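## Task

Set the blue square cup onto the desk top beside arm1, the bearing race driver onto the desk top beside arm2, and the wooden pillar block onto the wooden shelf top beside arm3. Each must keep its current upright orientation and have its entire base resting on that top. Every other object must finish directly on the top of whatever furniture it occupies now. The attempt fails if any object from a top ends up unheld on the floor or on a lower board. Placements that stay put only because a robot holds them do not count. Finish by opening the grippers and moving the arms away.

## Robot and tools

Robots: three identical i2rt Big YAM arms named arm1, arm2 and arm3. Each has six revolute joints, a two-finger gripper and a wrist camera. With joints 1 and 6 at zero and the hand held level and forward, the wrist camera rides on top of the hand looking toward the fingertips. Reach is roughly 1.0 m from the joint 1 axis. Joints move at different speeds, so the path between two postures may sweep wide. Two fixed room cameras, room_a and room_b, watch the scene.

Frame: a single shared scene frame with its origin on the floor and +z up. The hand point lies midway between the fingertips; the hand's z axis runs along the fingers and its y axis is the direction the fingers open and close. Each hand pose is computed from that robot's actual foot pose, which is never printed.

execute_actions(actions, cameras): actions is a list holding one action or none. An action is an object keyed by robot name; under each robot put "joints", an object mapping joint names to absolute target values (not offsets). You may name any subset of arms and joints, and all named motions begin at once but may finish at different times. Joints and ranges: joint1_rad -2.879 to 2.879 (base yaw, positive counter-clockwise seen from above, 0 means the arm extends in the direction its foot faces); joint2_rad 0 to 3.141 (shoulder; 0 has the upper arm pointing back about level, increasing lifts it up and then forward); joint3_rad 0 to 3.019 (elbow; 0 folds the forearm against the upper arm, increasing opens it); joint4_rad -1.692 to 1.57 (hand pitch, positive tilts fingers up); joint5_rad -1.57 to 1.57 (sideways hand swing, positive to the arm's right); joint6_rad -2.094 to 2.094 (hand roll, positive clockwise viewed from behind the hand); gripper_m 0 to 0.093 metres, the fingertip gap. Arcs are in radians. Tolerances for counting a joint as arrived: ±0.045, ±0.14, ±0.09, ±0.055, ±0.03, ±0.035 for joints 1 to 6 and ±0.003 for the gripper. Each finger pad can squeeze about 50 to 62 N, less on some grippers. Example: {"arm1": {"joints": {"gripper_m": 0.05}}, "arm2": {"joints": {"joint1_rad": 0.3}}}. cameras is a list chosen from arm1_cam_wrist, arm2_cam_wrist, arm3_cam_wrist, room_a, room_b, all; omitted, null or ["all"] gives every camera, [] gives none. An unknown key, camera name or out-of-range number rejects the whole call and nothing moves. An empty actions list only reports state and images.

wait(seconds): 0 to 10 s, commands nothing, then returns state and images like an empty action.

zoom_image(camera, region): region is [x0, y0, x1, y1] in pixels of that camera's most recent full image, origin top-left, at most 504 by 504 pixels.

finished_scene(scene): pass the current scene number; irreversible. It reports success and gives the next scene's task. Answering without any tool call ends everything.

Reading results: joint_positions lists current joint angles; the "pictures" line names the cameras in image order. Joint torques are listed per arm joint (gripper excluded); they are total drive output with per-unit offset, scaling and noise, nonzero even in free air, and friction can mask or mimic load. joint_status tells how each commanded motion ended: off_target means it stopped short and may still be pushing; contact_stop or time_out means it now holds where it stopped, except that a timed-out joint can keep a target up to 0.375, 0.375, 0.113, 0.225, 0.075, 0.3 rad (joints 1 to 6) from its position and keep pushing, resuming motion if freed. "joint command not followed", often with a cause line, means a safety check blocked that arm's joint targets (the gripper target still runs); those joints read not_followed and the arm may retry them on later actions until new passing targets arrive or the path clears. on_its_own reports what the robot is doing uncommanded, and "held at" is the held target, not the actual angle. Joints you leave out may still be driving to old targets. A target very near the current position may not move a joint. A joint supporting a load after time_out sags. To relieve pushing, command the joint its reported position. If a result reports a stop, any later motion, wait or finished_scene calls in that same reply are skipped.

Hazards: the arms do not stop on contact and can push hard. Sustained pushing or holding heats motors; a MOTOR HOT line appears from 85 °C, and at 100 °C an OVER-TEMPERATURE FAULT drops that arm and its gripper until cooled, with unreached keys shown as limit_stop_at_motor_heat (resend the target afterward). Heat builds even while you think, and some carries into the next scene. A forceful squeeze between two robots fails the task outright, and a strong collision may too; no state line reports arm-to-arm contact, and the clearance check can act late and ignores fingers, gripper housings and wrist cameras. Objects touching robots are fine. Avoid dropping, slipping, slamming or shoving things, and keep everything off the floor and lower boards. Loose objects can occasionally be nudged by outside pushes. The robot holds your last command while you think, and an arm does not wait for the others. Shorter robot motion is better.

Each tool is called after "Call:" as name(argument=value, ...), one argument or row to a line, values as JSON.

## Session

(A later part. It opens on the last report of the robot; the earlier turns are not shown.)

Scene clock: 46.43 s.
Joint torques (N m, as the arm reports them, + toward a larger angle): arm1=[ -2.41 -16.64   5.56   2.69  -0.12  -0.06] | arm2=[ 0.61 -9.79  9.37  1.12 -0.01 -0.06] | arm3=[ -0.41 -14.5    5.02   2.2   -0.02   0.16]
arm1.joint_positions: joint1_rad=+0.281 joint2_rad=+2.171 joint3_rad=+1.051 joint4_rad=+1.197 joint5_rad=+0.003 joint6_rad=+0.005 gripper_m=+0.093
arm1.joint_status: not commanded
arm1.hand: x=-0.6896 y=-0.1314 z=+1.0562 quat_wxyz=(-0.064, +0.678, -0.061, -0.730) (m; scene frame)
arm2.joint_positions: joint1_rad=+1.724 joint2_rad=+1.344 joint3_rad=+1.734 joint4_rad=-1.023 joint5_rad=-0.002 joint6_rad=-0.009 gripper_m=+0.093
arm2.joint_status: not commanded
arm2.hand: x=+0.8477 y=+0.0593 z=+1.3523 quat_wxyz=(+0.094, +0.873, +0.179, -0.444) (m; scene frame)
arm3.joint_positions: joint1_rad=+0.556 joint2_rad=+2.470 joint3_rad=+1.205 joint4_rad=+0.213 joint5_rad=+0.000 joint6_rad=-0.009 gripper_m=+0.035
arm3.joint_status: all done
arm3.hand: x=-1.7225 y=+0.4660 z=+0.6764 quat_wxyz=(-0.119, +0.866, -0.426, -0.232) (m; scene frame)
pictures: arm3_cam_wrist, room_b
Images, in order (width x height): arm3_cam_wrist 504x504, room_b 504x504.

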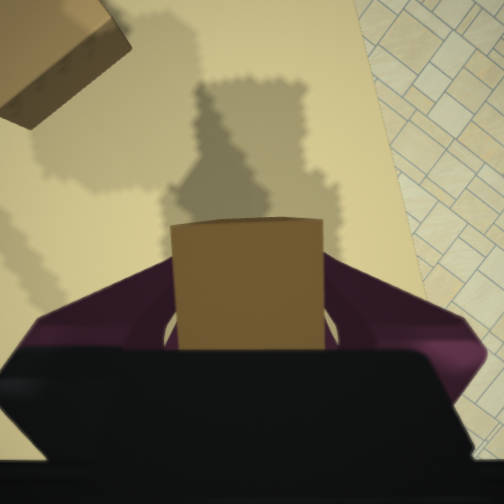

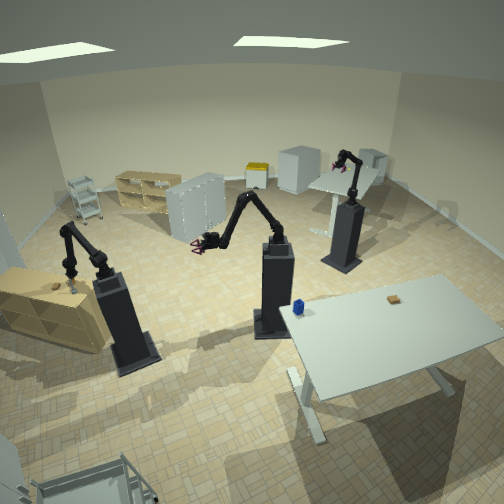

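Call:
execute_actions(
  actions=[
    {"arm3":{"joints":{"joint2_rad":2.535,"joint4_rad":0.255}}},
  ],
  cameras=["arm3_cam_wrist","room_b"],
)

Call:
zoom_image(
  camera="room_b",
  region=[40, 250, 100, 310],
)

Scene clock: 47.13 s.
Joint torques (N m, as the arm reports them, + toward a larger angle): arm1=[ -2.   -16.96   5.5    2.61  -0.09  -0.06] | arm2=[ 0.68 -9.81  9.38  1.12  0.01 -0.05] | arm3=[  0.26 -14.18   4.6    2.08  -0.07   0.16]
arm1.joint_positions: joint1_rad=+0.281 joint2_rad=+2.171 joint3_rad=+1.051 joint4_rad=+1.197 joint5_rad=+0.003 joint6_rad=+0.005 gripper_m=+0.093
arm1.joint_status: not commanded
arm1.hand: x=-0.6896 y=-0.1314 z=+1.0562 quat_wxyz=(-0.064, +0.678, -0.061, -0.730) (m; scene frame)
arm2.joint_positions: joint1_rad=+1.724 joint2_rad=+1.344 joint3_rad=+1.734 joint4_rad=-1.023 joint5_rad=-0.002 joint6_rad=-0.009 gripper_m=+0.093
arm2.joint_status: not commanded
arm2.hand: x=+0.8477 y=+0.0593 z=+1.3523 quat_wxyz=(+0.094, +0.873, +0.179, -0.444) (m; scene frame)
arm3.joint_positions: joint1_rad=+0.555 joint2_rad=+2.499 joint3_rad=+1.208 joint4_rad=+0.244 joint5_rad=+0.001 joint6_rad=-0.009 gripper_m=+0.035
arm3.joint_status: all done
arm3.hand: x=-1.7204 y=+0.4640 z=+0.6642 quat_wxyz=(-0.121, +0.865, -0.427, -0.234) (m; scene frame)
pictures: arm3_cam_wrist, room_b
Images, in order (width x height): arm3_cam_wrist 504x504, room_b 504x504.

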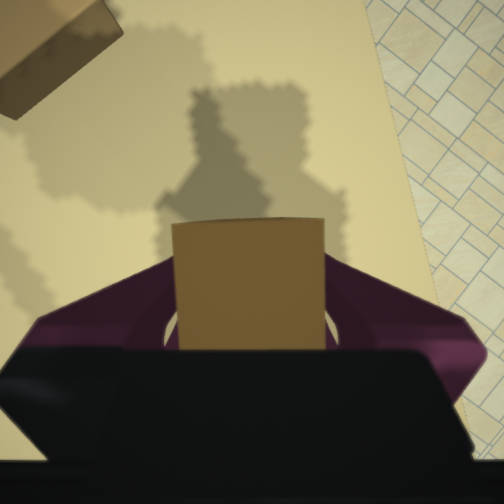

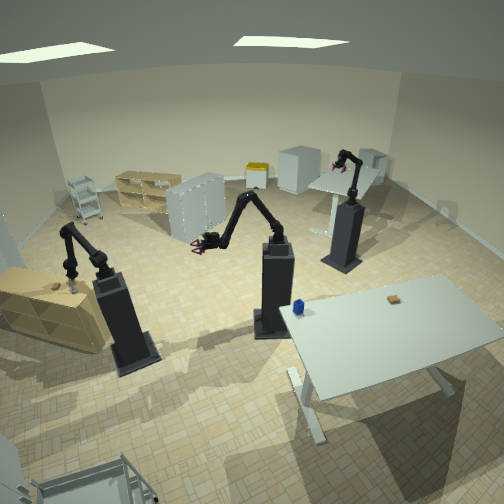

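Region (40, 250, 100, 310) of room_b's 504x504 image, scaled by 8.400, with more detail than that image has.

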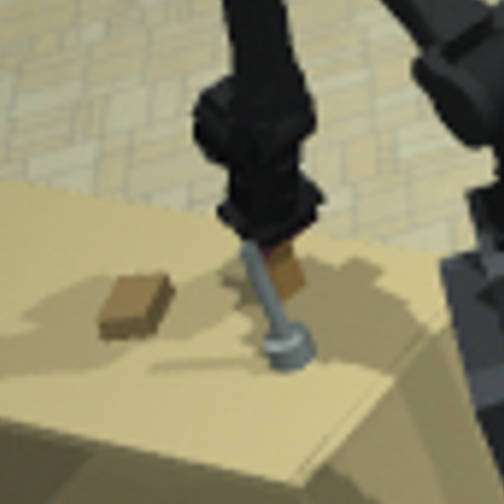

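Call:
execute_actions(
  actions=[
    {"arm3":{"joints":{"joint2_rad":2.56}}},
  ],
  cameras=["arm3_cam_wrist"],
)

Scene clock: 47.70 s.
Joint torques (N m, as the arm reports them, + toward a larger angle): arm1=[ -2.58 -16.1    5.39   2.65  -0.1   -0.06] | arm2=[ 0.77 -9.65  9.38  1.08  0.   -0.06] | arm3=[ -0.58 -12.21   4.46   1.86  -0.06   0.12]
arm1.joint_positions: joint1_rad=+0.281 joint2_rad=+2.171 joint3_rad=+1.051 joint4_rad=+1.197 joint5_rad=+0.003 joint6_rad=+0.005 gripper_m=+0.093
arm1.joint_status: not commanded
arm1.hand: x=-0.6896 y=-0.1314 z=+1.0562 quat_wxyz=(-0.064, +0.678, -0.061, -0.730) (m; scene frame)
arm2.joint_positions: joint1_rad=+1.724 joint2_rad=+1.344 joint3_rad=+1.734 joint4_rad=-1.023 joint5_rad=-0.002 joint6_rad=-0.009 gripper_m=+0.093
arm2.joint_status: not commanded
arm2.hand: x=+0.8477 y=+0.0593 z=+1.3523 quat_wxyz=(+0.094, +0.873, +0.179, -0.444) (m; scene frame)
arm3.joint_positions: joint1_rad=+0.555 joint2_rad=+2.501 joint3_rad=+1.208 joint4_rad=+0.246 joint5_rad=+0.001 joint6_rad=-0.009 gripper_m=+0.035
arm3.joint_status: all done
arm3.hand: x=-1.7203 y=+0.4639 z=+0.6636 quat_wxyz=(-0.121, +0.865, -0.427, -0.234) (m; scene frame)
pictures: arm3_cam_wrist
Images, in order (width x height): arm3_cam_wrist 504x504.

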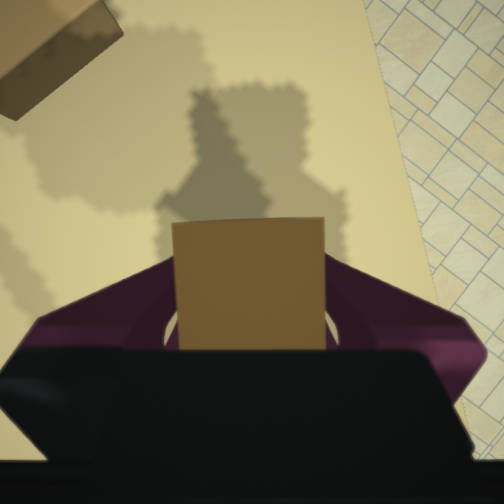

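Call:
execute_actions(
  actions=[
    {"arm3":{"joints":{"joint2_rad":2.5,"gripper_m":0.06}}},
  ],
  cameras=[],
)

Call:
execute_actions(
  actions=[
    {"arm3":{"joints":{"joint2_rad":2.15,"joint3_rad":1.115,"joint4_rad":0.0}}},
  ],
  cameras=[],
)

Call:
execute_actions(
  actions=[
    {"arm3":{"joints":{"joint1_rad":0.705,"joint2_rad":2.0,"joint3_rad":0.82,"joint4_rad":0.14}}},
  ],
  cameras=["arm3_cam_wrist"],
)

Scene clock: 48.53 s.
Joint torques (N m, as the arm reports them, + toward a larger angle): arm1=[ -2.28 -16.83   5.39   2.67  -0.15  -0.07] | arm2=[ 0.72 -9.69  9.39  1.08  0.   -0.06] | arm3=[ -0.43 -15.8    4.45   1.85  -0.02   0.15]
arm1.joint_positions: joint1_rad=+0.281 joint2_rad=+2.171 joint3_rad=+1.051 joint4_rad=+1.197 joint5_rad=+0.003 joint6_rad=+0.005 gripper_m=+0.093
arm1.joint_status: not commanded
arm1.hand: x=-0.6896 y=-0.1314 z=+1.0562 quat_wxyz=(-0.064, +0.678, -0.061, -0.730) (m; scene frame)
arm2.joint_positions: joint1_rad=+1.724 joint2_rad=+1.344 joint3_rad=+1.734 joint4_rad=-1.023 joint5_rad=-0.002 joint6_rad=-0.009 gripper_m=+0.093
arm2.joint_status: not commanded
arm2.hand: x=+0.8477 y=+0.0593 z=+1.3523 quat_wxyz=(+0.094, +0.873, +0.179, -0.444) (m; scene frame)
arm3.joint_positions: joint1_rad=+0.555 joint2_rad=+2.500 joint3_rad=+1.209 joint4_rad=+0.246 joint5_rad=+0.001 joint6_rad=-0.008 gripper_m=+0.060
arm3.joint_status: all done
arm3.hand: x=-1.7205 y=+0.4642 z=+0.6639 quat_wxyz=(-0.121, +0.865, -0.427, -0.235) (m; scene frame)
pictures: none
No camera images: the call's "cameras" was empty. Leave "cameras" out to get every camera's image.

Scene clock: 49.83 s.
Joint torques (N m, as the arm reports them, + toward a larger angle): arm1=[ -2.37 -16.6    5.35   2.71  -0.09  -0.09] | arm2=[ 0.69 -9.8   9.38  1.13  0.   -0.06] | arm3=[ -0.71 -13.11   5.73   1.2   -0.04   0.16]
arm1.joint_positions: joint1_rad=+0.281 joint2_rad=+2.171 joint3_rad=+1.051 joint4_rad=+1.197 joint5_rad=+0.003 joint6_rad=+0.005 gripper_m=+0.093
arm1.joint_status: not commanded
arm1.hand: x=-0.6896 y=-0.1314 z=+1.0562 quat_wxyz=(-0.064, +0.678, -0.061, -0.730) (m; scene frame)
arm2.joint_positions: joint1_rad=+1.724 joint2_rad=+1.344 joint3_rad=+1.734 joint4_rad=-1.023 joint5_rad=-0.002 joint6_rad=-0.009 gripper_m=+0.093
arm2.joint_status: not commanded
arm2.hand: x=+0.8477 y=+0.0593 z=+1.3523 quat_wxyz=(+0.094, +0.873, +0.179, -0.444) (m; scene frame)
arm3.joint_positions: joint1_rad=+0.555 joint2_rad=+2.121 joint3_rad=+1.109 joint4_rad=+0.012 joint5_rad=+0.001 joint6_rad=-0.008 gripper_m=+0.060
arm3.joint_status: all done
arm3.hand: x=-1.7314 y=+0.4775 z=+0.8286 quat_wxyz=(-0.131, +0.859, -0.424, -0.254) (m; scene frame)
pictures: none
No camera images: the call's "cameras" was empty. Leave "cameras" out to get every camera's image.

Scene clock: 50.90 s.
Joint torques (N m, as the arm reports them, + toward a larger angle): arm1=[ -2.06 -16.29   5.52   2.6   -0.06  -0.1 ] | arm2=[ 0.75 -9.78  9.37  1.14  0.   -0.06] | arm3=[ -0.93 -11.65   4.48   2.04   0.01   0.13]
arm1.joint_positions: joint1_rad=+0.281 joint2_rad=+2.171 joint3_rad=+1.051 joint4_rad=+1.197 joint5_rad=+0.003 joint6_rad=+0.005 gripper_m=+0.093
arm1.joint_status: not commanded
arm1.hand: x=-0.6896 y=-0.1314 z=+1.0562 quat_wxyz=(-0.064, +0.678, -0.061, -0.730) (m; scene frame)
arm2.joint_positions: joint1_rad=+1.724 joint2_rad=+1.344 joint3_rad=+1.734 joint4_rad=-1.023 joint5_rad=-0.002 joint6_rad=-0.009 gripper_m=+0.093
arm2.joint_status: not commanded
arm2.hand: x=+0.8477 y=+0.0593 z=+1.3523 quat_wxyz=(+0.094, +0.873, +0.179, -0.444) (m; scene frame)
arm3.joint_positions: joint1_rad=+0.714 joint2_rad=+1.991 joint3_rad=+0.816 joint4_rad=+0.125 joint5_rad=+0.000 joint6_rad=-0.008 gripper_m=+0.060
arm3.joint_status: all done
arm3.hand: x=-1.7285 y=+0.3397 z=+0.8225 quat_wxyz=(-0.101, +0.897, -0.357, -0.241) (m; scene frame)
pictures: arm3_cam_wrist
Images, in order (width x height): arm3_cam_wrist 504x504.

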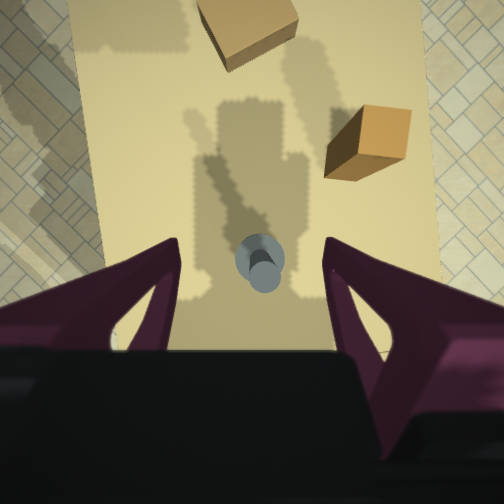

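Call:
execute_actions(
  actions=[
    {"arm3":{"joints":{"joint1_rad":0.692,"joint2_rad":2.305,"joint3_rad":0.852,"joint4_rad":0.422,"gripper_m":0.07}}},
  ],
  cameras=["arm3_cam_wrist"],
)

Scene clock: 52.10 s.
Joint torques (N m, as the arm reports them, + toward a larger angle): arm1=[ -2.5  -16.92   5.55   2.77  -0.09  -0.07] | arm2=[ 0.63 -9.83  9.36  1.1   0.   -0.06] | arm3=[ -0.87 -13.23   2.19   2.06  -0.02   0.19]
arm1.joint_positions: joint1_rad=+0.281 joint2_rad=+2.171 joint3_rad=+1.051 joint4_rad=+1.197 joint5_rad=+0.003 joint6_rad=+0.005 gripper_m=+0.093
arm1.joint_status: not commanded
arm1.hand: x=-0.6896 y=-0.1314 z=+1.0562 quat_wxyz=(-0.064, +0.678, -0.061, -0.730) (m; scene frame)
arm2.joint_positions: joint1_rad=+1.724 joint2_rad=+1.344 joint3_rad=+1.734 joint4_rad=-1.023 joint5_rad=-0.002 joint6_rad=-0.009 gripper_m=+0.093
arm2.joint_status: not commanded
arm2.hand: x=+0.8477 y=+0.0593 z=+1.3523 quat_wxyz=(+0.094, +0.873, +0.179, -0.444) (m; scene frame)
arm3.joint_positions: joint1_rad=+0.702 joint2_rad=+2.310 joint3_rad=+0.847 joint4_rad=+0.405 joint5_rad=+0.000 joint6_rad=-0.008 gripper_m=+0.070
arm3.joint_status: all done
arm3.hand: x=-1.7110 y=+0.3323 z=+0.7103 quat_wxyz=(-0.102, +0.896, -0.363, -0.237) (m; scene frame)
pictures: arm3_cam_wrist
Images, in order (width x height): arm3_cam_wrist 504x504.

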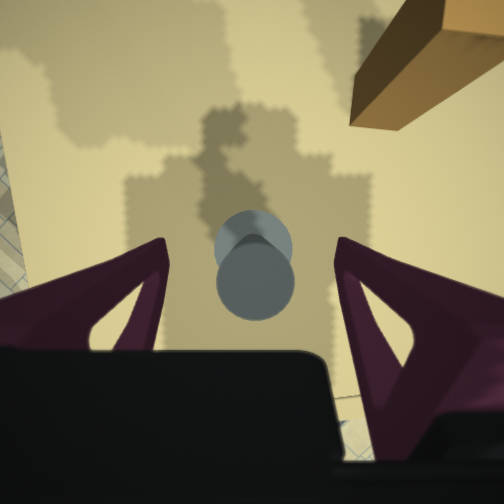

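Call:
execute_actions(
  actions=[
    {"arm3":{"joints":{"gripper_m":0}}},
  ],
  cameras=[],
)

Call:
execute_actions(
  actions=[
    {"arm3":{"joints":{"joint2_rad":1.8,"joint3_rad":0.87,"joint4_rad":-0.14}}},
  ],
  cameras=["arm3_cam_wrist"],
)

Call:
execute_actions(
  actions=[
    {"arm3":{"joints":{"joint1_rad":-1.845,"joint2_rad":1.585,"joint3_rad":1.32,"joint4_rad":-0.78}}},
  ],
  cameras=["arm3_cam_wrist","arm1_cam_wrist"],
)

Scene clock: 52.97 s.
Joint torques (N m, as the arm reports them, + toward a larger angle): arm1=[ -1.87 -16.52   5.47   2.67  -0.08  -0.08] | arm2=[ 0.73 -9.81  9.39  1.13 -0.01 -0.06] | arm3=[ -1.18 -13.69   2.52   2.15  -0.01   0.13]
arm1.joint_positions: joint1_rad=+0.281 joint2_rad=+2.171 joint3_rad=+1.051 joint4_rad=+1.197 joint5_rad=+0.003 joint6_rad=+0.005 gripper_m=+0.093
arm1.joint_status: not commanded
arm1.hand: x=-0.6896 y=-0.1314 z=+1.0562 quat_wxyz=(-0.064, +0.678, -0.061, -0.730) (m; scene frame)
arm2.joint_positions: joint1_rad=+1.724 joint2_rad=+1.344 joint3_rad=+1.734 joint4_rad=-1.023 joint5_rad=-0.002 joint6_rad=-0.009 gripper_m=+0.093
arm2.joint_status: not commanded
arm2.hand: x=+0.8477 y=+0.0593 z=+1.3523 quat_wxyz=(+0.094, +0.873, +0.179, -0.444) (m; scene frame)
arm3.joint_positions: joint1_rad=+0.701 joint2_rad=+2.310 joint3_rad=+0.847 joint4_rad=+0.406 joint5_rad=+0.001 joint6_rad=-0.008 gripper_m=+0.019
arm3.joint_status: gripper_m off_target (ended at +0.019, target +0.000)
arm3.hand: x=-1.7108 y=+0.3325 z=+0.7104 quat_wxyz=(-0.102, +0.895, -0.363, -0.237) (m; scene frame)
pictures: none
No camera images: the call's "cameras" was empty. Leave "cameras" out to get every camera's image.

Scene clock: 54.33 s.
Joint torques (N m, as the arm reports them, + toward a larger angle): arm1=[ -2.34 -16.63   5.42   2.67  -0.14  -0.09] | arm2=[ 0.79 -9.67  9.38  1.12  0.   -0.06] | arm3=[ -1.08 -11.65   7.04   1.47  -0.07   0.14]
arm1.joint_positions: joint1_rad=+0.281 joint2_rad=+2.171 joint3_rad=+1.051 joint4_rad=+1.197 joint5_rad=+0.003 joint6_rad=+0.005 gripper_m=+0.093
arm1.joint_status: not commanded
arm1.hand: x=-0.6896 y=-0.1314 z=+1.0562 quat_wxyz=(-0.064, +0.678, -0.061, -0.730) (m; scene frame)
arm2.joint_positions: joint1_rad=+1.724 joint2_rad=+1.344 joint3_rad=+1.734 joint4_rad=-1.023 joint5_rad=-0.002 joint6_rad=-0.009 gripper_m=+0.093
arm2.joint_status: not commanded
arm2.hand: x=+0.8477 y=+0.0593 z=+1.3523 quat_wxyz=(+0.094, +0.873, +0.179, -0.444) (m; scene frame)
arm3.joint_positions: joint1_rad=+0.701 joint2_rad=+1.806 joint3_rad=+0.848 joint4_rad=-0.141 joint5_rad=+0.001 joint6_rad=-0.008 gripper_m=+0.019
arm3.joint_status: all done
arm3.hand: x=-1.7236 y=+0.3437 z=+0.8916 quat_wxyz=(-0.094, +0.900, -0.365, -0.219) (m; scene frame)
pictures: arm3_cam_wrist
Images, in order (width x height): arm3_cam_wrist 504x504.

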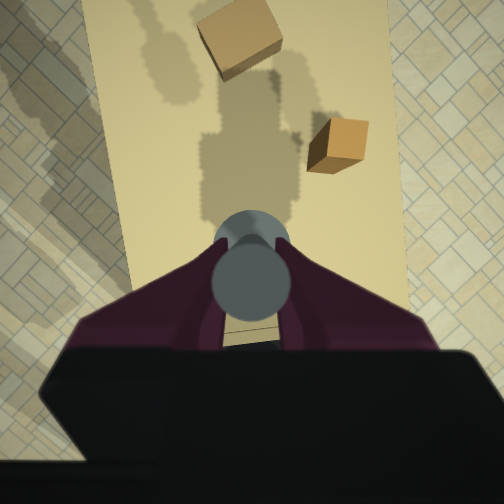

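Scene clock: 56.67 s.
Joint torques (N m, as the arm reports them, + toward a larger angle): arm1=[ -2.34 -16.36   5.35   2.77  -0.13  -0.07] | arm2=[ 0.64 -9.85  9.37  1.12  0.   -0.06] | arm3=[  0.77 -14.93   9.58   1.47  -0.14   0.15]
arm1.joint_positions: joint1_rad=+0.281 joint2_rad=+2.171 joint3_rad=+1.051 joint4_rad=+1.197 joint5_rad=+0.003 joint6_rad=+0.005 gripper_m=+0.093
arm1.joint_status: not commanded
arm1.hand: x=-0.6896 y=-0.1314 z=+1.0562 quat_wxyz=(-0.064, +0.678, -0.061, -0.730) (m; scene frame)
arm2.joint_positions: joint1_rad=+1.724 joint2_rad=+1.344 joint3_rad=+1.734 joint4_rad=-1.023 joint5_rad=-0.002 joint6_rad=-0.009 gripper_m=+0.093
arm2.joint_status: not commanded
arm2.hand: x=+0.8477 y=+0.0593 z=+1.3523 quat_wxyz=(+0.094, +0.873, +0.179, -0.444) (m; scene frame)
arm3.joint_positions: joint1_rad=-1.853 joint2_rad=+1.616 joint3_rad=+1.303 joint4_rad=-0.780 joint5_rad=+0.003 joint6_rad=-0.008 gripper_m=+0.019
arm3.joint_status: all done
arm3.hand: x=-0.7902 y=-0.1283 z=+1.1033 quat_wxyz=(-0.234, -0.091, -0.968, +0.021) (m; scene frame)
pictures: arm1_cam_wrist, arm3_cam_wrist
Images, in order (width x height): arm1_cam_wrist 504x504, arm3_cam_wrist 504x504.

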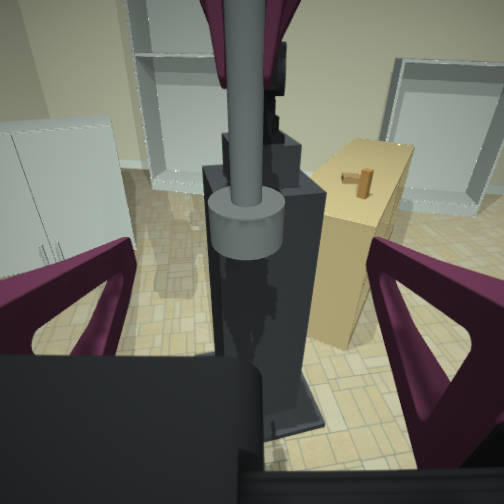

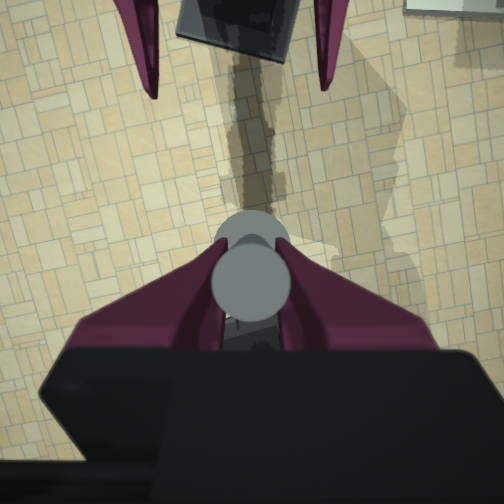

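Call:
execute_actions(
  actions=[
    {"arm1":{"joints":{"joint1_rad":0.29,"joint2_rad":2.315,"joint3_rad":1.47,"joint4_rad":0.96}},"arm3":{"joints":{"joint4_rad":-0.73}}},
  ],
  cameras=["arm3_cam_wrist","arm1_cam_wrist"],
)

Scene clock: 58.07 s.
Joint torques (N m, as the arm reports them, + toward a larger angle): arm1=[ -1.32 -20.74  10.64   1.61  -0.08  -0.13] | arm2=[ 0.67 -9.74  9.37  1.1   0.   -0.05] | arm3=[  0.73 -14.97   9.74   2.76  -0.16   0.15]
arm1.joint_positions: joint1_rad=+0.281 joint2_rad=+2.325 joint3_rad=+1.435 joint4_rad=+0.967 joint5_rad=+0.003 joint6_rad=+0.005 gripper_m=+0.093
arm1.joint_status: all done
arm1.hand: x=-0.8008 y=-0.1117 z=+1.0581 quat_wxyz=(-0.064, +0.678, -0.061, -0.730) (m; scene frame)
arm2.joint_positions: joint1_rad=+1.724 joint2_rad=+1.344 joint3_rad=+1.734 joint4_rad=-1.023 joint5_rad=-0.002 joint6_rad=-0.009 gripper_m=+0.093
arm2.joint_status: not commanded
arm2.hand: x=+0.8477 y=+0.0593 z=+1.3523 quat_wxyz=(+0.094, +0.873, +0.179, -0.444) (m; scene frame)
arm3.joint_positions: joint1_rad=-1.853 joint2_rad=+1.616 joint3_rad=+1.303 joint4_rad=-0.759 joint5_rad=+0.003 joint6_rad=-0.008 gripper_m=+0.019
arm3.joint_status: all done
arm3.hand: x=-0.7859 y=-0.1292 z=+1.1056 quat_wxyz=(-0.244, -0.091, -0.965, +0.022) (m; scene frame)
pictures: arm1_cam_wrist, arm3_cam_wrist
Images, in order (width x height): arm1_cam_wrist 504x504, arm3_cam_wrist 504x504.

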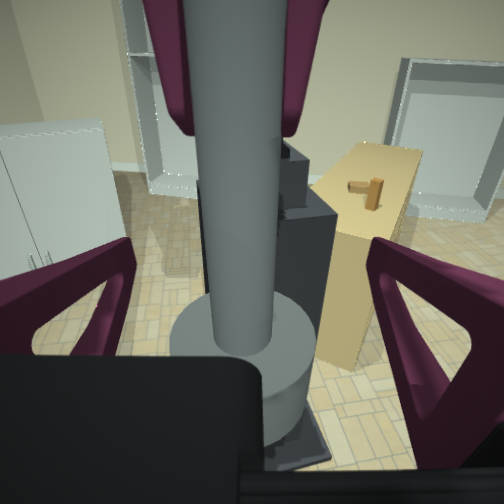

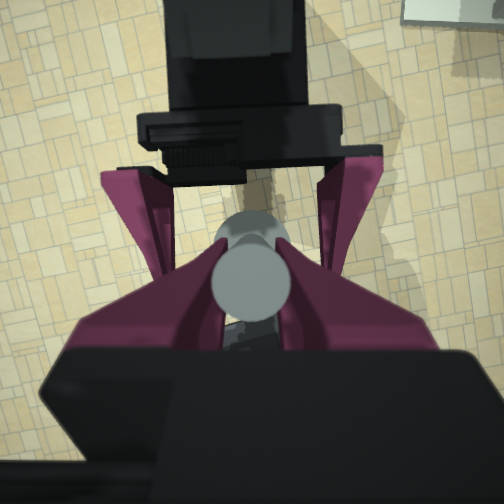

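Call:
execute_actions(
  actions=[
    {"arm1":{"joints":{"joint1_rad":0.3,"gripper_m":0}}},
  ],
  cameras=["arm1_cam_wrist"],
)

Scene clock: 58.83 s.
Joint torques (N m, as the arm reports them, + toward a larger angle): arm1=[ -0.91 -20.49  10.63   1.6   -0.19  -0.06] | arm2=[ 0.74 -9.79  9.4   1.12  0.01 -0.06] | arm3=[  0.27 -15.18   9.62   2.53  -0.28   0.12]
arm1.joint_positions: joint1_rad=+0.287 joint2_rad=+2.325 joint3_rad=+1.435 joint4_rad=+0.967 joint5_rad=+0.005 joint6_rad=+0.004 gripper_m=+0.047
arm1.joint_status: gripper_m off_target (ended at +0.047, target +0.000); the others done
arm1.hand: x=-0.8017 y=-0.1166 z=+1.0579 quat_wxyz=(-0.063, +0.678, -0.060, -0.730) (m; scene frame)
arm2.joint_positions: joint1_rad=+1.724 joint2_rad=+1.344 joint3_rad=+1.734 joint4_rad=-1.023 joint5_rad=-0.002 joint6_rad=-0.009 gripper_m=+0.093
arm2.joint_status: not commanded
arm2.hand: x=+0.8477 y=+0.0593 z=+1.3523 quat_wxyz=(+0.094, +0.873, +0.179, -0.444) (m; scene frame)
arm3.joint_positions: joint1_rad=-1.853 joint2_rad=+1.616 joint3_rad=+1.303 joint4_rad=-0.759 joint5_rad=+0.007 joint6_rad=-0.008 gripper_m=+0.019
arm3.joint_status: not commanded
arm3.hand: x=-0.7858 y=-0.1298 z=+1.1057 quat_wxyz=(-0.244, -0.091, -0.965, +0.023) (m; scene frame)
pictures: arm1_cam_wrist
Images, in order (width x height): arm1_cam_wrist 504x504.

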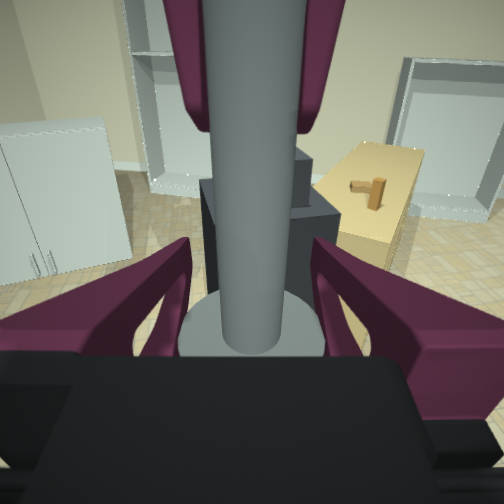

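Call:
execute_actions(
  actions=[
    {"arm1":{"joints":{"gripper_m":0.07}}},
  ],
  cameras=[],
)

Call:
execute_actions(
  actions=[
    {"arm1":{"joints":{"joint2_rad":2.365}}},
  ],
  cameras=["arm1_cam_wrist","room_b"],
)

Call:
zoom_image(
  camera="room_b",
  region=[150, 210, 220, 280],
)

Scene clock: 59.73 s.
Joint torques (N m, as the arm reports them, + toward a larger angle): arm1=[ -1.22 -21.17  10.56   1.46  -0.06  -0.11] | arm2=[ 0.59 -9.81  9.38  1.13  0.   -0.06] | arm3=[  0.57 -14.58   9.66   2.6   -0.16   0.16]
arm1.joint_positions: joint1_rad=+0.291 joint2_rad=+2.325 joint3_rad=+1.435 joint4_rad=+0.967 joint5_rad=+0.003 joint6_rad=+0.004 gripper_m=+0.070
arm1.joint_status: all done
arm1.hand: x=-0.8023 y=-0.1201 z=+1.0578 quat_wxyz=(-0.061, +0.678, -0.058, -0.730) (m; scene frame)
arm2.joint_positions: joint1_rad=+1.724 joint2_rad=+1.344 joint3_rad=+1.734 joint4_rad=-1.023 joint5_rad=-0.002 joint6_rad=-0.009 gripper_m=+0.093
arm2.joint_status: not commanded
arm2.hand: x=+0.8477 y=+0.0593 z=+1.3523 quat_wxyz=(+0.094, +0.873, +0.179, -0.444) (m; scene frame)
arm3.joint_positions: joint1_rad=-1.853 joint2_rad=+1.616 joint3_rad=+1.303 joint4_rad=-0.759 joint5_rad=+0.003 joint6_rad=-0.008 gripper_m=+0.019
arm3.joint_status: not commanded
arm3.hand: x=-0.7857 y=-0.1292 z=+1.1057 quat_wxyz=(-0.244, -0.091, -0.965, +0.022) (m; scene frame)
pictures: none
No camera images: the call's "cameras" was empty. Leave "cameras" out to get every camera's image.

Scene clock: 60.53 s.
Joint torques (N m, as the arm reports them, + toward a larger angle): arm1=[ -1.41 -19.9   10.3    1.6   -0.12  -0.08] | arm2=[ 0.72 -9.8   9.36  1.11  0.   -0.05] | arm3=[  0.86 -14.95   9.75   2.57  -0.17   0.13]
arm1.joint_positions: joint1_rad=+0.291 joint2_rad=+2.361 joint3_rad=+1.435 joint4_rad=+0.967 joint5_rad=+0.003 joint6_rad=+0.004 gripper_m=+0.070
arm1.joint_status: all done
arm1.hand: x=-0.7999 y=-0.1204 z=+1.0294 quat_wxyz=(-0.060, +0.691, -0.059, -0.718) (m; scene frame)
arm2.joint_positions: joint1_rad=+1.724 joint2_rad=+1.344 joint3_rad=+1.734 joint4_rad=-1.023 joint5_rad=-0.002 joint6_rad=-0.009 gripper_m=+0.093
arm2.joint_status: not commanded
arm2.hand: x=+0.8477 y=+0.0593 z=+1.3523 quat_wxyz=(+0.094, +0.873, +0.179, -0.444) (m; scene frame)
arm3.joint_positions: joint1_rad=-1.853 joint2_rad=+1.616 joint3_rad=+1.303 joint4_rad=-0.759 joint5_rad=+0.003 joint6_rad=-0.008 gripper_m=+0.019
arm3.joint_status: not commanded
arm3.hand: x=-0.7857 y=-0.1292 z=+1.1057 quat_wxyz=(-0.244, -0.091, -0.965, +0.022) (m; scene frame)
pictures: arm1_cam_wrist, room_b
Images, in order (width x height): arm1_cam_wrist 504x504, room_b 504x504.

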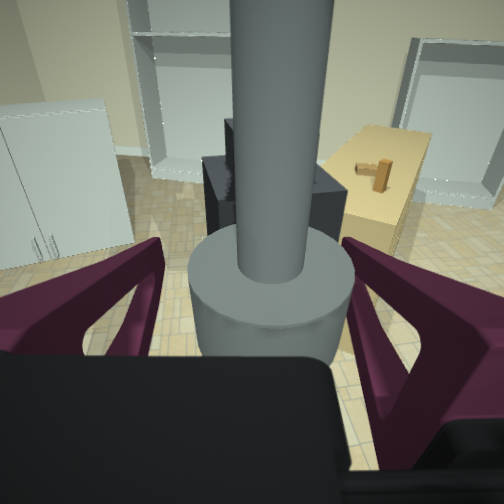

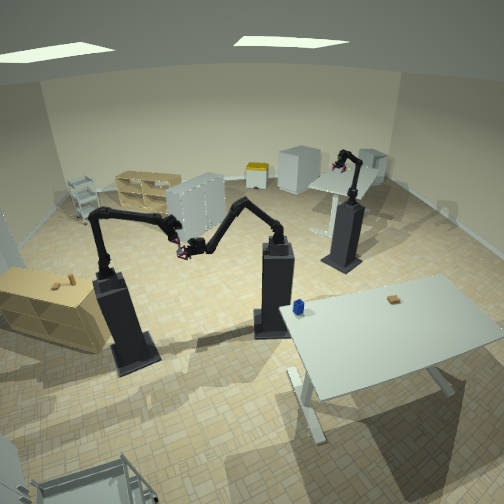

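Region (150, 210, 220, 280) of room_b's 504x504 image, scaled by 7.200, with more detail than that image has.

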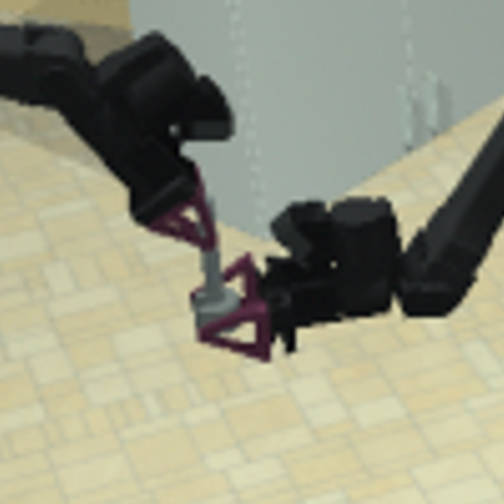

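Call:
execute_actions(
  actions=[
    {"arm1":{"joints":{"joint1_rad":0.272,"gripper_m":0}}},
  ],
  cameras=["arm1_cam_wrist"],
)

Scene clock: 61.27 s.
Joint torques (N m, as the arm reports them, + toward a larger angle): arm1=[ -3.13 -19.59  10.5    1.69   0.05  -0.05] | arm2=[ 0.65 -9.87  9.37  1.13  0.   -0.06] | arm3=[  0.35 -14.75   9.69   2.65  -0.19   0.12]
arm1.joint_positions: joint1_rad=+0.282 joint2_rad=+2.361 joint3_rad=+1.435 joint4_rad=+0.967 joint5_rad=-0.001 joint6_rad=+0.000 gripper_m=+0.048
arm1.joint_status: gripper_m off_target (ended at +0.048, target +0.000); the others done
arm1.hand: x=-0.7988 y=-0.1139 z=+1.0294 quat_wxyz=(-0.063, +0.691, -0.059, -0.717) (m; scene frame)
arm2.joint_positions: joint1_rad=+1.724 joint2_rad=+1.344 joint3_rad=+1.734 joint4_rad=-1.023 joint5_rad=-0.002 joint6_rad=-0.009 gripper_m=+0.093
arm2.joint_status: not commanded
arm2.hand: x=+0.8477 y=+0.0593 z=+1.3523 quat_wxyz=(+0.094, +0.873, +0.179, -0.444) (m; scene frame)
arm3.joint_positions: joint1_rad=-1.851 joint2_rad=+1.616 joint3_rad=+1.303 joint4_rad=-0.758 joint5_rad=+0.004 joint6_rad=-0.008 gripper_m=+0.019
arm3.joint_status: not commanded
arm3.hand: x=-0.7854 y=-0.1281 z=+1.1057 quat_wxyz=(-0.244, -0.090, -0.965, +0.022) (m; scene frame)
pictures: arm1_cam_wrist
Images, in order (width x height): arm1_cam_wrist 504x504.

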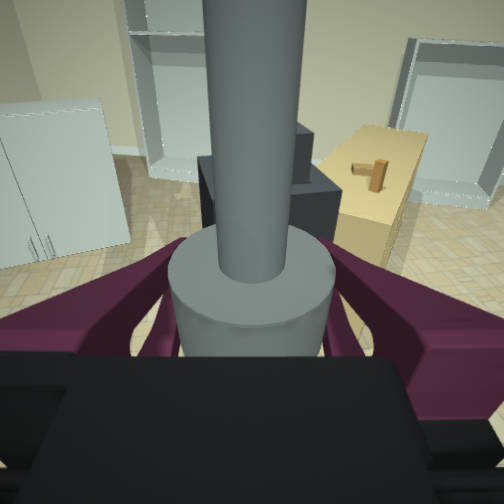

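Call:
execute_actions(
  actions=[
    {"arm3":{"joints":{"gripper_m":0.093}}},
  ],
  cameras=["arm1_cam_wrist"],
)

Call:
execute_actions(
  actions=[
    {"arm3":{"joints":{"joint2_rad":1.15}},"arm2":{"joints":{"joint2_rad":1.83,"joint3_rad":2.21,"joint4_rad":-1.4}}},
  ],
  cameras=["arm1_cam_wrist"],
)

Call:
execute_actions(
  actions=[
    {"arm1":{"joints":{"joint1_rad":-2.33}}},
  ],
  cameras=["arm1_cam_wrist","arm2_cam_wrist"],
)

Scene clock: 62.37 s.
Joint torques (N m, as the arm reports them, + toward a larger angle): arm1=[ -2.6  -22.73  10.1    2.68   0.08   0.01] | arm2=[ 0.76 -9.83  9.36  1.13  0.   -0.06] | arm3=[  0.43 -12.92   9.95   2.12  -0.18   0.13]
arm1.joint_positions: joint1_rad=+0.282 joint2_rad=+2.412 joint3_rad=+1.435 joint4_rad=+0.939 joint5_rad=-0.001 joint6_rad=+0.000 gripper_m=+0.048
arm1.joint_status: not commanded
arm1.hand: x=-0.7936 y=-0.1144 z=+0.9829 quat_wxyz=(-0.061, +0.719, -0.062, -0.690) (m; scene frame)
arm2.joint_positions: joint1_rad=+1.724 joint2_rad=+1.344 joint3_rad=+1.734 joint4_rad=-1.023 joint5_rad=-0.002 joint6_rad=-0.009 gripper_m=+0.093
arm2.joint_status: not commanded
arm2.hand: x=+0.8477 y=+0.0593 z=+1.3523 quat_wxyz=(+0.094, +0.873, +0.179, -0.444) (m; scene frame)
arm3.joint_positions: joint1_rad=-1.851 joint2_rad=+1.590 joint3_rad=+1.303 joint4_rad=-0.745 joint5_rad=+0.004 joint6_rad=-0.008 gripper_m=+0.093
arm3.joint_status: all done
arm3.hand: x=-0.7839 y=-0.1285 z=+1.1218 quat_wxyz=(-0.263, -0.090, -0.960, +0.024) (m; scene frame)
pictures: arm1_cam_wrist
Images, in order (width x height): arm1_cam_wrist 504x504.

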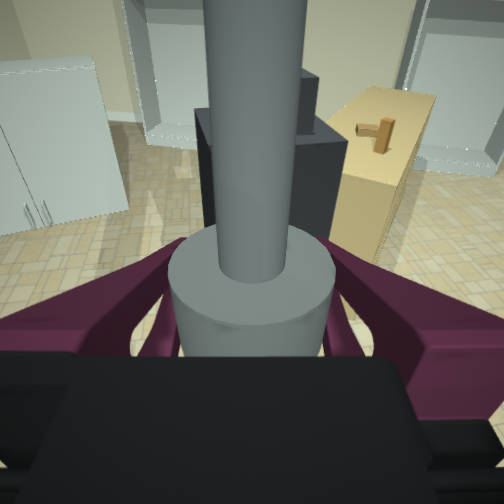

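Scene clock: 63.80 s.
Joint torques (N m, as the arm reports them, + toward a larger angle): arm1=[ -3.08 -22.8    9.94   2.55   0.05  -0.03] | arm2=[  0.79 -17.67  12.16   0.66   0.    -0.05] | arm3=[ 0.4  -6.96 10.31  2.34 -0.2   0.14]
arm1.joint_positions: joint1_rad=+0.282 joint2_rad=+2.412 joint3_rad=+1.435 joint4_rad=+0.939 joint5_rad=-0.001 joint6_rad=+0.000 gripper_m=+0.048
arm1.joint_status: not commanded
arm1.hand: x=-0.7936 y=-0.1144 z=+0.9829 quat_wxyz=(-0.061, +0.719, -0.062, -0.690) (m; scene frame)
arm2.joint_positions: joint1_rad=+1.724 joint2_rad=+1.838 joint3_rad=+2.161 joint4_rad=-1.393 joint5_rad=-0.002 joint6_rad=-0.009 gripper_m=+0.093
arm2.joint_status: all done
arm2.hand: x=+0.7436 y=+0.0135 z=+1.2215 quat_wxyz=(+0.055, +0.948, +0.196, -0.244) (m; scene frame)
arm3.joint_positions: joint1_rad=-1.851 joint2_rad=+1.146 joint3_rad=+1.303 joint4_rad=-0.740 joint5_rad=+0.004 joint6_rad=-0.008 gripper_m=+0.093
arm3.joint_status: all done
arm3.hand: x=-0.8611 y=-0.1159 z=+1.3611 quat_wxyz=(-0.470, -0.083, -0.878, +0.044) (m; scene frame)
pictures: arm1_cam_wrist
Images, in order (width x height): arm1_cam_wrist 504x504.

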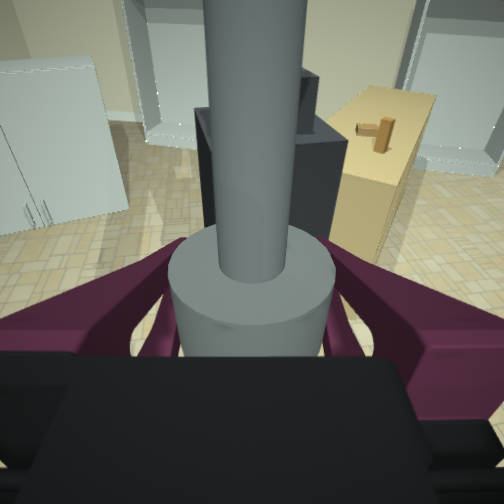

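Scene clock: 66.53 s.
Joint torques (N m, as the arm reports them, + toward a larger angle): arm1=[ -2.14 -23.06  10.1    2.56  -0.01  -0.04] | arm2=[  0.87 -18.16  12.1    0.67   0.    -0.05] | arm3=[ 0.35 -6.47 10.5   2.49 -0.18  0.16]
arm1.joint_positions: joint1_rad=-2.326 joint2_rad=+2.412 joint3_rad=+1.435 joint4_rad=+0.939 joint5_rad=+0.001 joint6_rad=+0.000 gripper_m=+0.048
arm1.joint_status: all done
arm1.hand: x=+0.7604 y=+0.0290 z=+0.9887 quat_wxyz=(-0.684, +0.128, -0.707, -0.124) (m; scene frame)
arm2.joint_positions: joint1_rad=+1.724 joint2_rad=+1.838 joint3_rad=+2.161 joint4_rad=-1.393 joint5_rad=-0.002 joint6_rad=-0.009 gripper_m=+0.093
arm2.joint_status: not commanded
arm2.hand: x=+0.7436 y=+0.0135 z=+1.2215 quat_wxyz=(+0.055, +0.948, +0.196, -0.244) (m; scene frame)
arm3.joint_positions: joint1_rad=-1.851 joint2_rad=+1.146 joint3_rad=+1.303 joint4_rad=-0.740 joint5_rad=+0.004 joint6_rad=-0.008 gripper_m=+0.093
arm3.joint_status: not commanded
arm3.hand: x=-0.8611 y=-0.1159 z=+1.3611 quat_wxyz=(-0.470, -0.083, -0.878, +0.044) (m; scene frame)
pictures: arm1_cam_wrist, arm2_cam_wrist
Images, in order (width x height): arm1_cam_wrist 504x504, arm2_cam_wrist 504x504.

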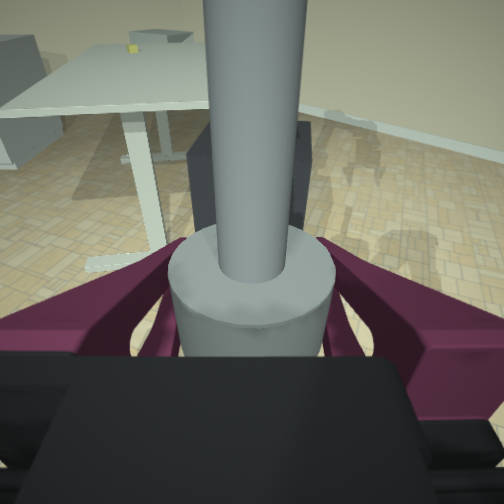

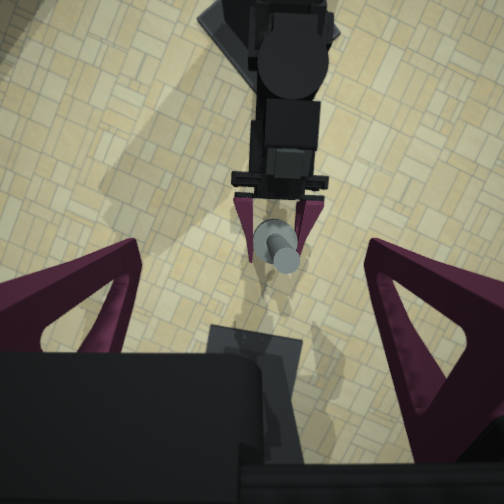

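Call:
execute_actions(
  actions=[
    {"arm1":{"joints":{"joint4_rad":1.05}},"arm2":{"joints":{"joint1_rad":1.685,"joint2_rad":1.79,"joint3_rad":1.76,"joint4_rad":-1.0}}},
  ],
  cameras=["arm1_cam_wrist","arm2_cam_wrist"],
)

Scene clock: 68.17 s.
Joint torques (N m, as the arm reports them, + toward a larger angle): arm1=[ -2.34 -23.    10.03   3.82  -0.04  -0.03] | arm2=[  1.09 -16.06   9.36   1.39  -0.04  -0.06] | arm3=[ 0.43 -6.21 10.33  2.43 -0.18  0.13]
arm1.joint_positions: joint1_rad=-2.326 joint2_rad=+2.412 joint3_rad=+1.435 joint4_rad=+0.996 joint5_rad=+0.001 joint6_rad=+0.000 gripper_m=+0.048
arm1.joint_status: all done
arm1.hand: x=+0.7604 y=+0.0290 z=+1.0027 quat_wxyz=(-0.704, +0.124, -0.688, -0.128) (m; scene frame)
arm2.joint_positions: joint1_rad=+1.686 joint2_rad=+1.779 joint3_rad=+1.758 joint4_rad=-1.013 joint5_rad=-0.001 joint6_rad=-0.008 gripper_m=+0.093
arm2.joint_status: all done
arm2.hand: x=+0.7281 y=+0.0332 z=+1.1057 quat_wxyz=(+0.053, +0.947, +0.176, -0.262) (m; scene frame)
arm3.joint_positions: joint1_rad=-1.851 joint2_rad=+1.146 joint3_rad=+1.303 joint4_rad=-0.740 joint5_rad=+0.004 joint6_rad=-0.008 gripper_m=+0.093
arm3.joint_status: not commanded
arm3.hand: x=-0.8611 y=-0.1159 z=+1.3611 quat_wxyz=(-0.470, -0.083, -0.878, +0.044) (m; scene frame)
pictures: arm1_cam_wrist, arm2_cam_wrist
Images, in order (width x height): arm1_cam_wrist 504x504, arm2_cam_wrist 504x504.

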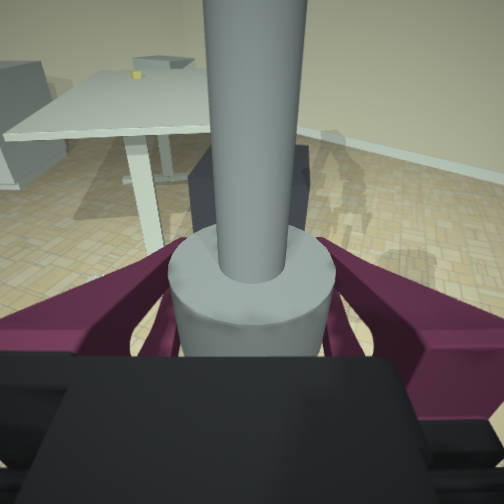

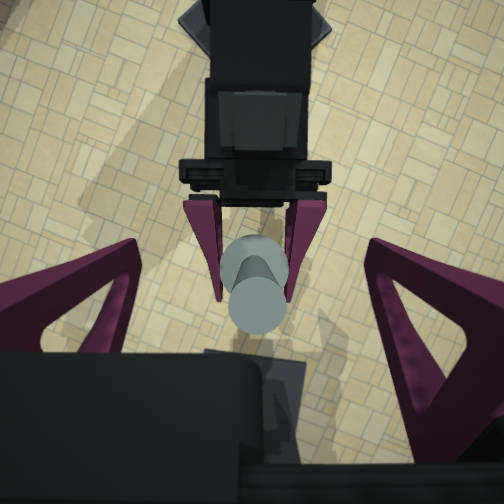

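Call:
execute_actions(
  actions=[
    {"arm1":{"joints":{"joint4_rad":1.075}},"arm2":{"joints":{"joint3_rad":1.685,"joint4_rad":-0.965}}},
  ],
  cameras=["arm2_cam_wrist"],
)

Scene clock: 69.10 s.
Joint torques (N m, as the arm reports them, + toward a larger angle): arm1=[ -1.93 -22.69   9.85   3.91  -0.01   0.  ] | arm2=[  1.25 -16.28   9.05   1.37  -0.03  -0.06] | arm3=[ 0.41 -6.24 10.29  2.36 -0.2   0.12]
arm1.joint_positions: joint1_rad=-2.326 joint2_rad=+2.412 joint3_rad=+1.435 joint4_rad=+1.021 joint5_rad=+0.001 joint6_rad=+0.000 gripper_m=+0.048
arm1.joint_status: all done
arm1.hand: x=+0.7602 y=+0.0290 z=+1.0088 quat_wxyz=(-0.712, +0.123, -0.679, -0.130) (m; scene frame)
arm2.joint_positions: joint1_rad=+1.686 joint2_rad=+1.779 joint3_rad=+1.687 joint4_rad=-0.977 joint5_rad=-0.001 joint6_rad=-0.008 gripper_m=+0.093
arm2.joint_status: all done
arm2.hand: x=+0.7367 y=+0.0361 z=+1.0741 quat_wxyz=(+0.050, +0.952, +0.177, -0.245) (m; scene frame)
arm3.joint_positions: joint1_rad=-1.851 joint2_rad=+1.146 joint3_rad=+1.303 joint4_rad=-0.740 joint5_rad=+0.004 joint6_rad=-0.008 gripper_m=+0.093
arm3.joint_status: not commanded
arm3.hand: x=-0.8611 y=-0.1159 z=+1.3611 quat_wxyz=(-0.470, -0.083, -0.878, +0.044) (m; scene frame)
pictures: arm2_cam_wrist
Images, in order (width x height): arm2_cam_wrist 504x504.

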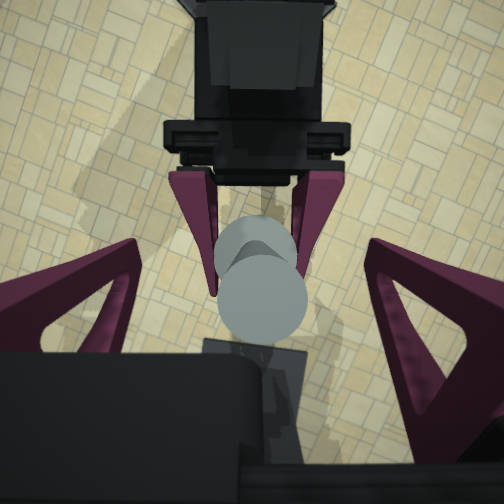

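Call:
execute_actions(
  actions=[
    {"arm2":{"joints":{"gripper_m":0}}},
  ],
  cameras=["arm2_cam_wrist","arm1_cam_wrist"],
)

Scene clock: 69.87 s.
Joint torques (N m, as the arm reports them, + toward a larger angle): arm1=[ -1.94 -22.26  10.09   3.76  -0.09  -0.06] | arm2=[  1.32 -16.33   9.06   1.36  -0.11  -0.07] | arm3=[ 0.75 -6.45 10.26  2.42 -0.2   0.14]
arm1.joint_positions: joint1_rad=-2.327 joint2_rad=+2.412 joint3_rad=+1.435 joint4_rad=+1.022 joint5_rad=+0.003 joint6_rad=+0.003 gripper_m=+0.048
arm1.joint_status: not commanded
arm1.hand: x=+0.7605 y=+0.0281 z=+1.0090 quat_wxyz=(-0.713, +0.121, -0.679, -0.130) (m; scene frame)
arm2.joint_positions: joint1_rad=+1.686 joint2_rad=+1.779 joint3_rad=+1.687 joint4_rad=-0.977 joint5_rad=+0.001 joint6_rad=-0.008 gripper_m=+0.019
arm2.joint_status: gripper_m off_target (ended at +0.019, target +0.000)
arm2.hand: x=+0.7365 y=+0.0366 z=+1.0741 quat_wxyz=(+0.050, +0.952, +0.177, -0.245) (m; scene frame)
arm3.joint_positions: joint1_rad=-1.851 joint2_rad=+1.146 joint3_rad=+1.303 joint4_rad=-0.740 joint5_rad=+0.004 joint6_rad=-0.008 gripper_m=+0.093
arm3.joint_status: not commanded
arm3.hand: x=-0.8611 y=-0.1159 z=+1.3611 quat_wxyz=(-0.470, -0.083, -0.878, +0.044) (m; scene frame)
pictures: arm1_cam_wrist, arm2_cam_wrist
Images, in order (width x height): arm1_cam_wrist 504x504, arm2_cam_wrist 504x504.

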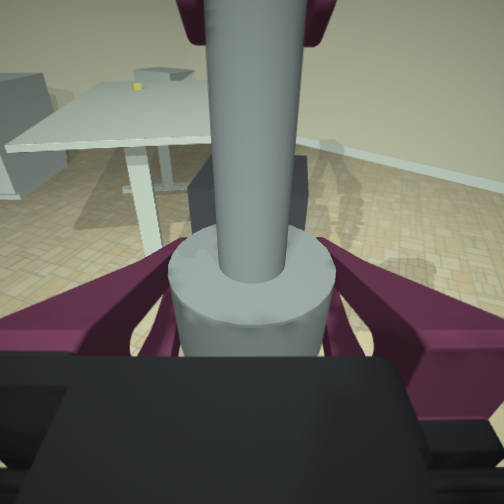

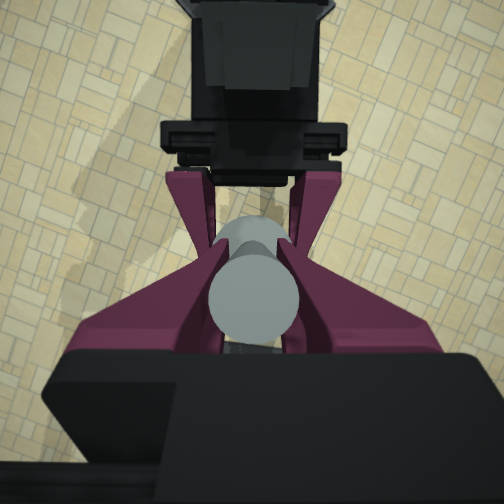

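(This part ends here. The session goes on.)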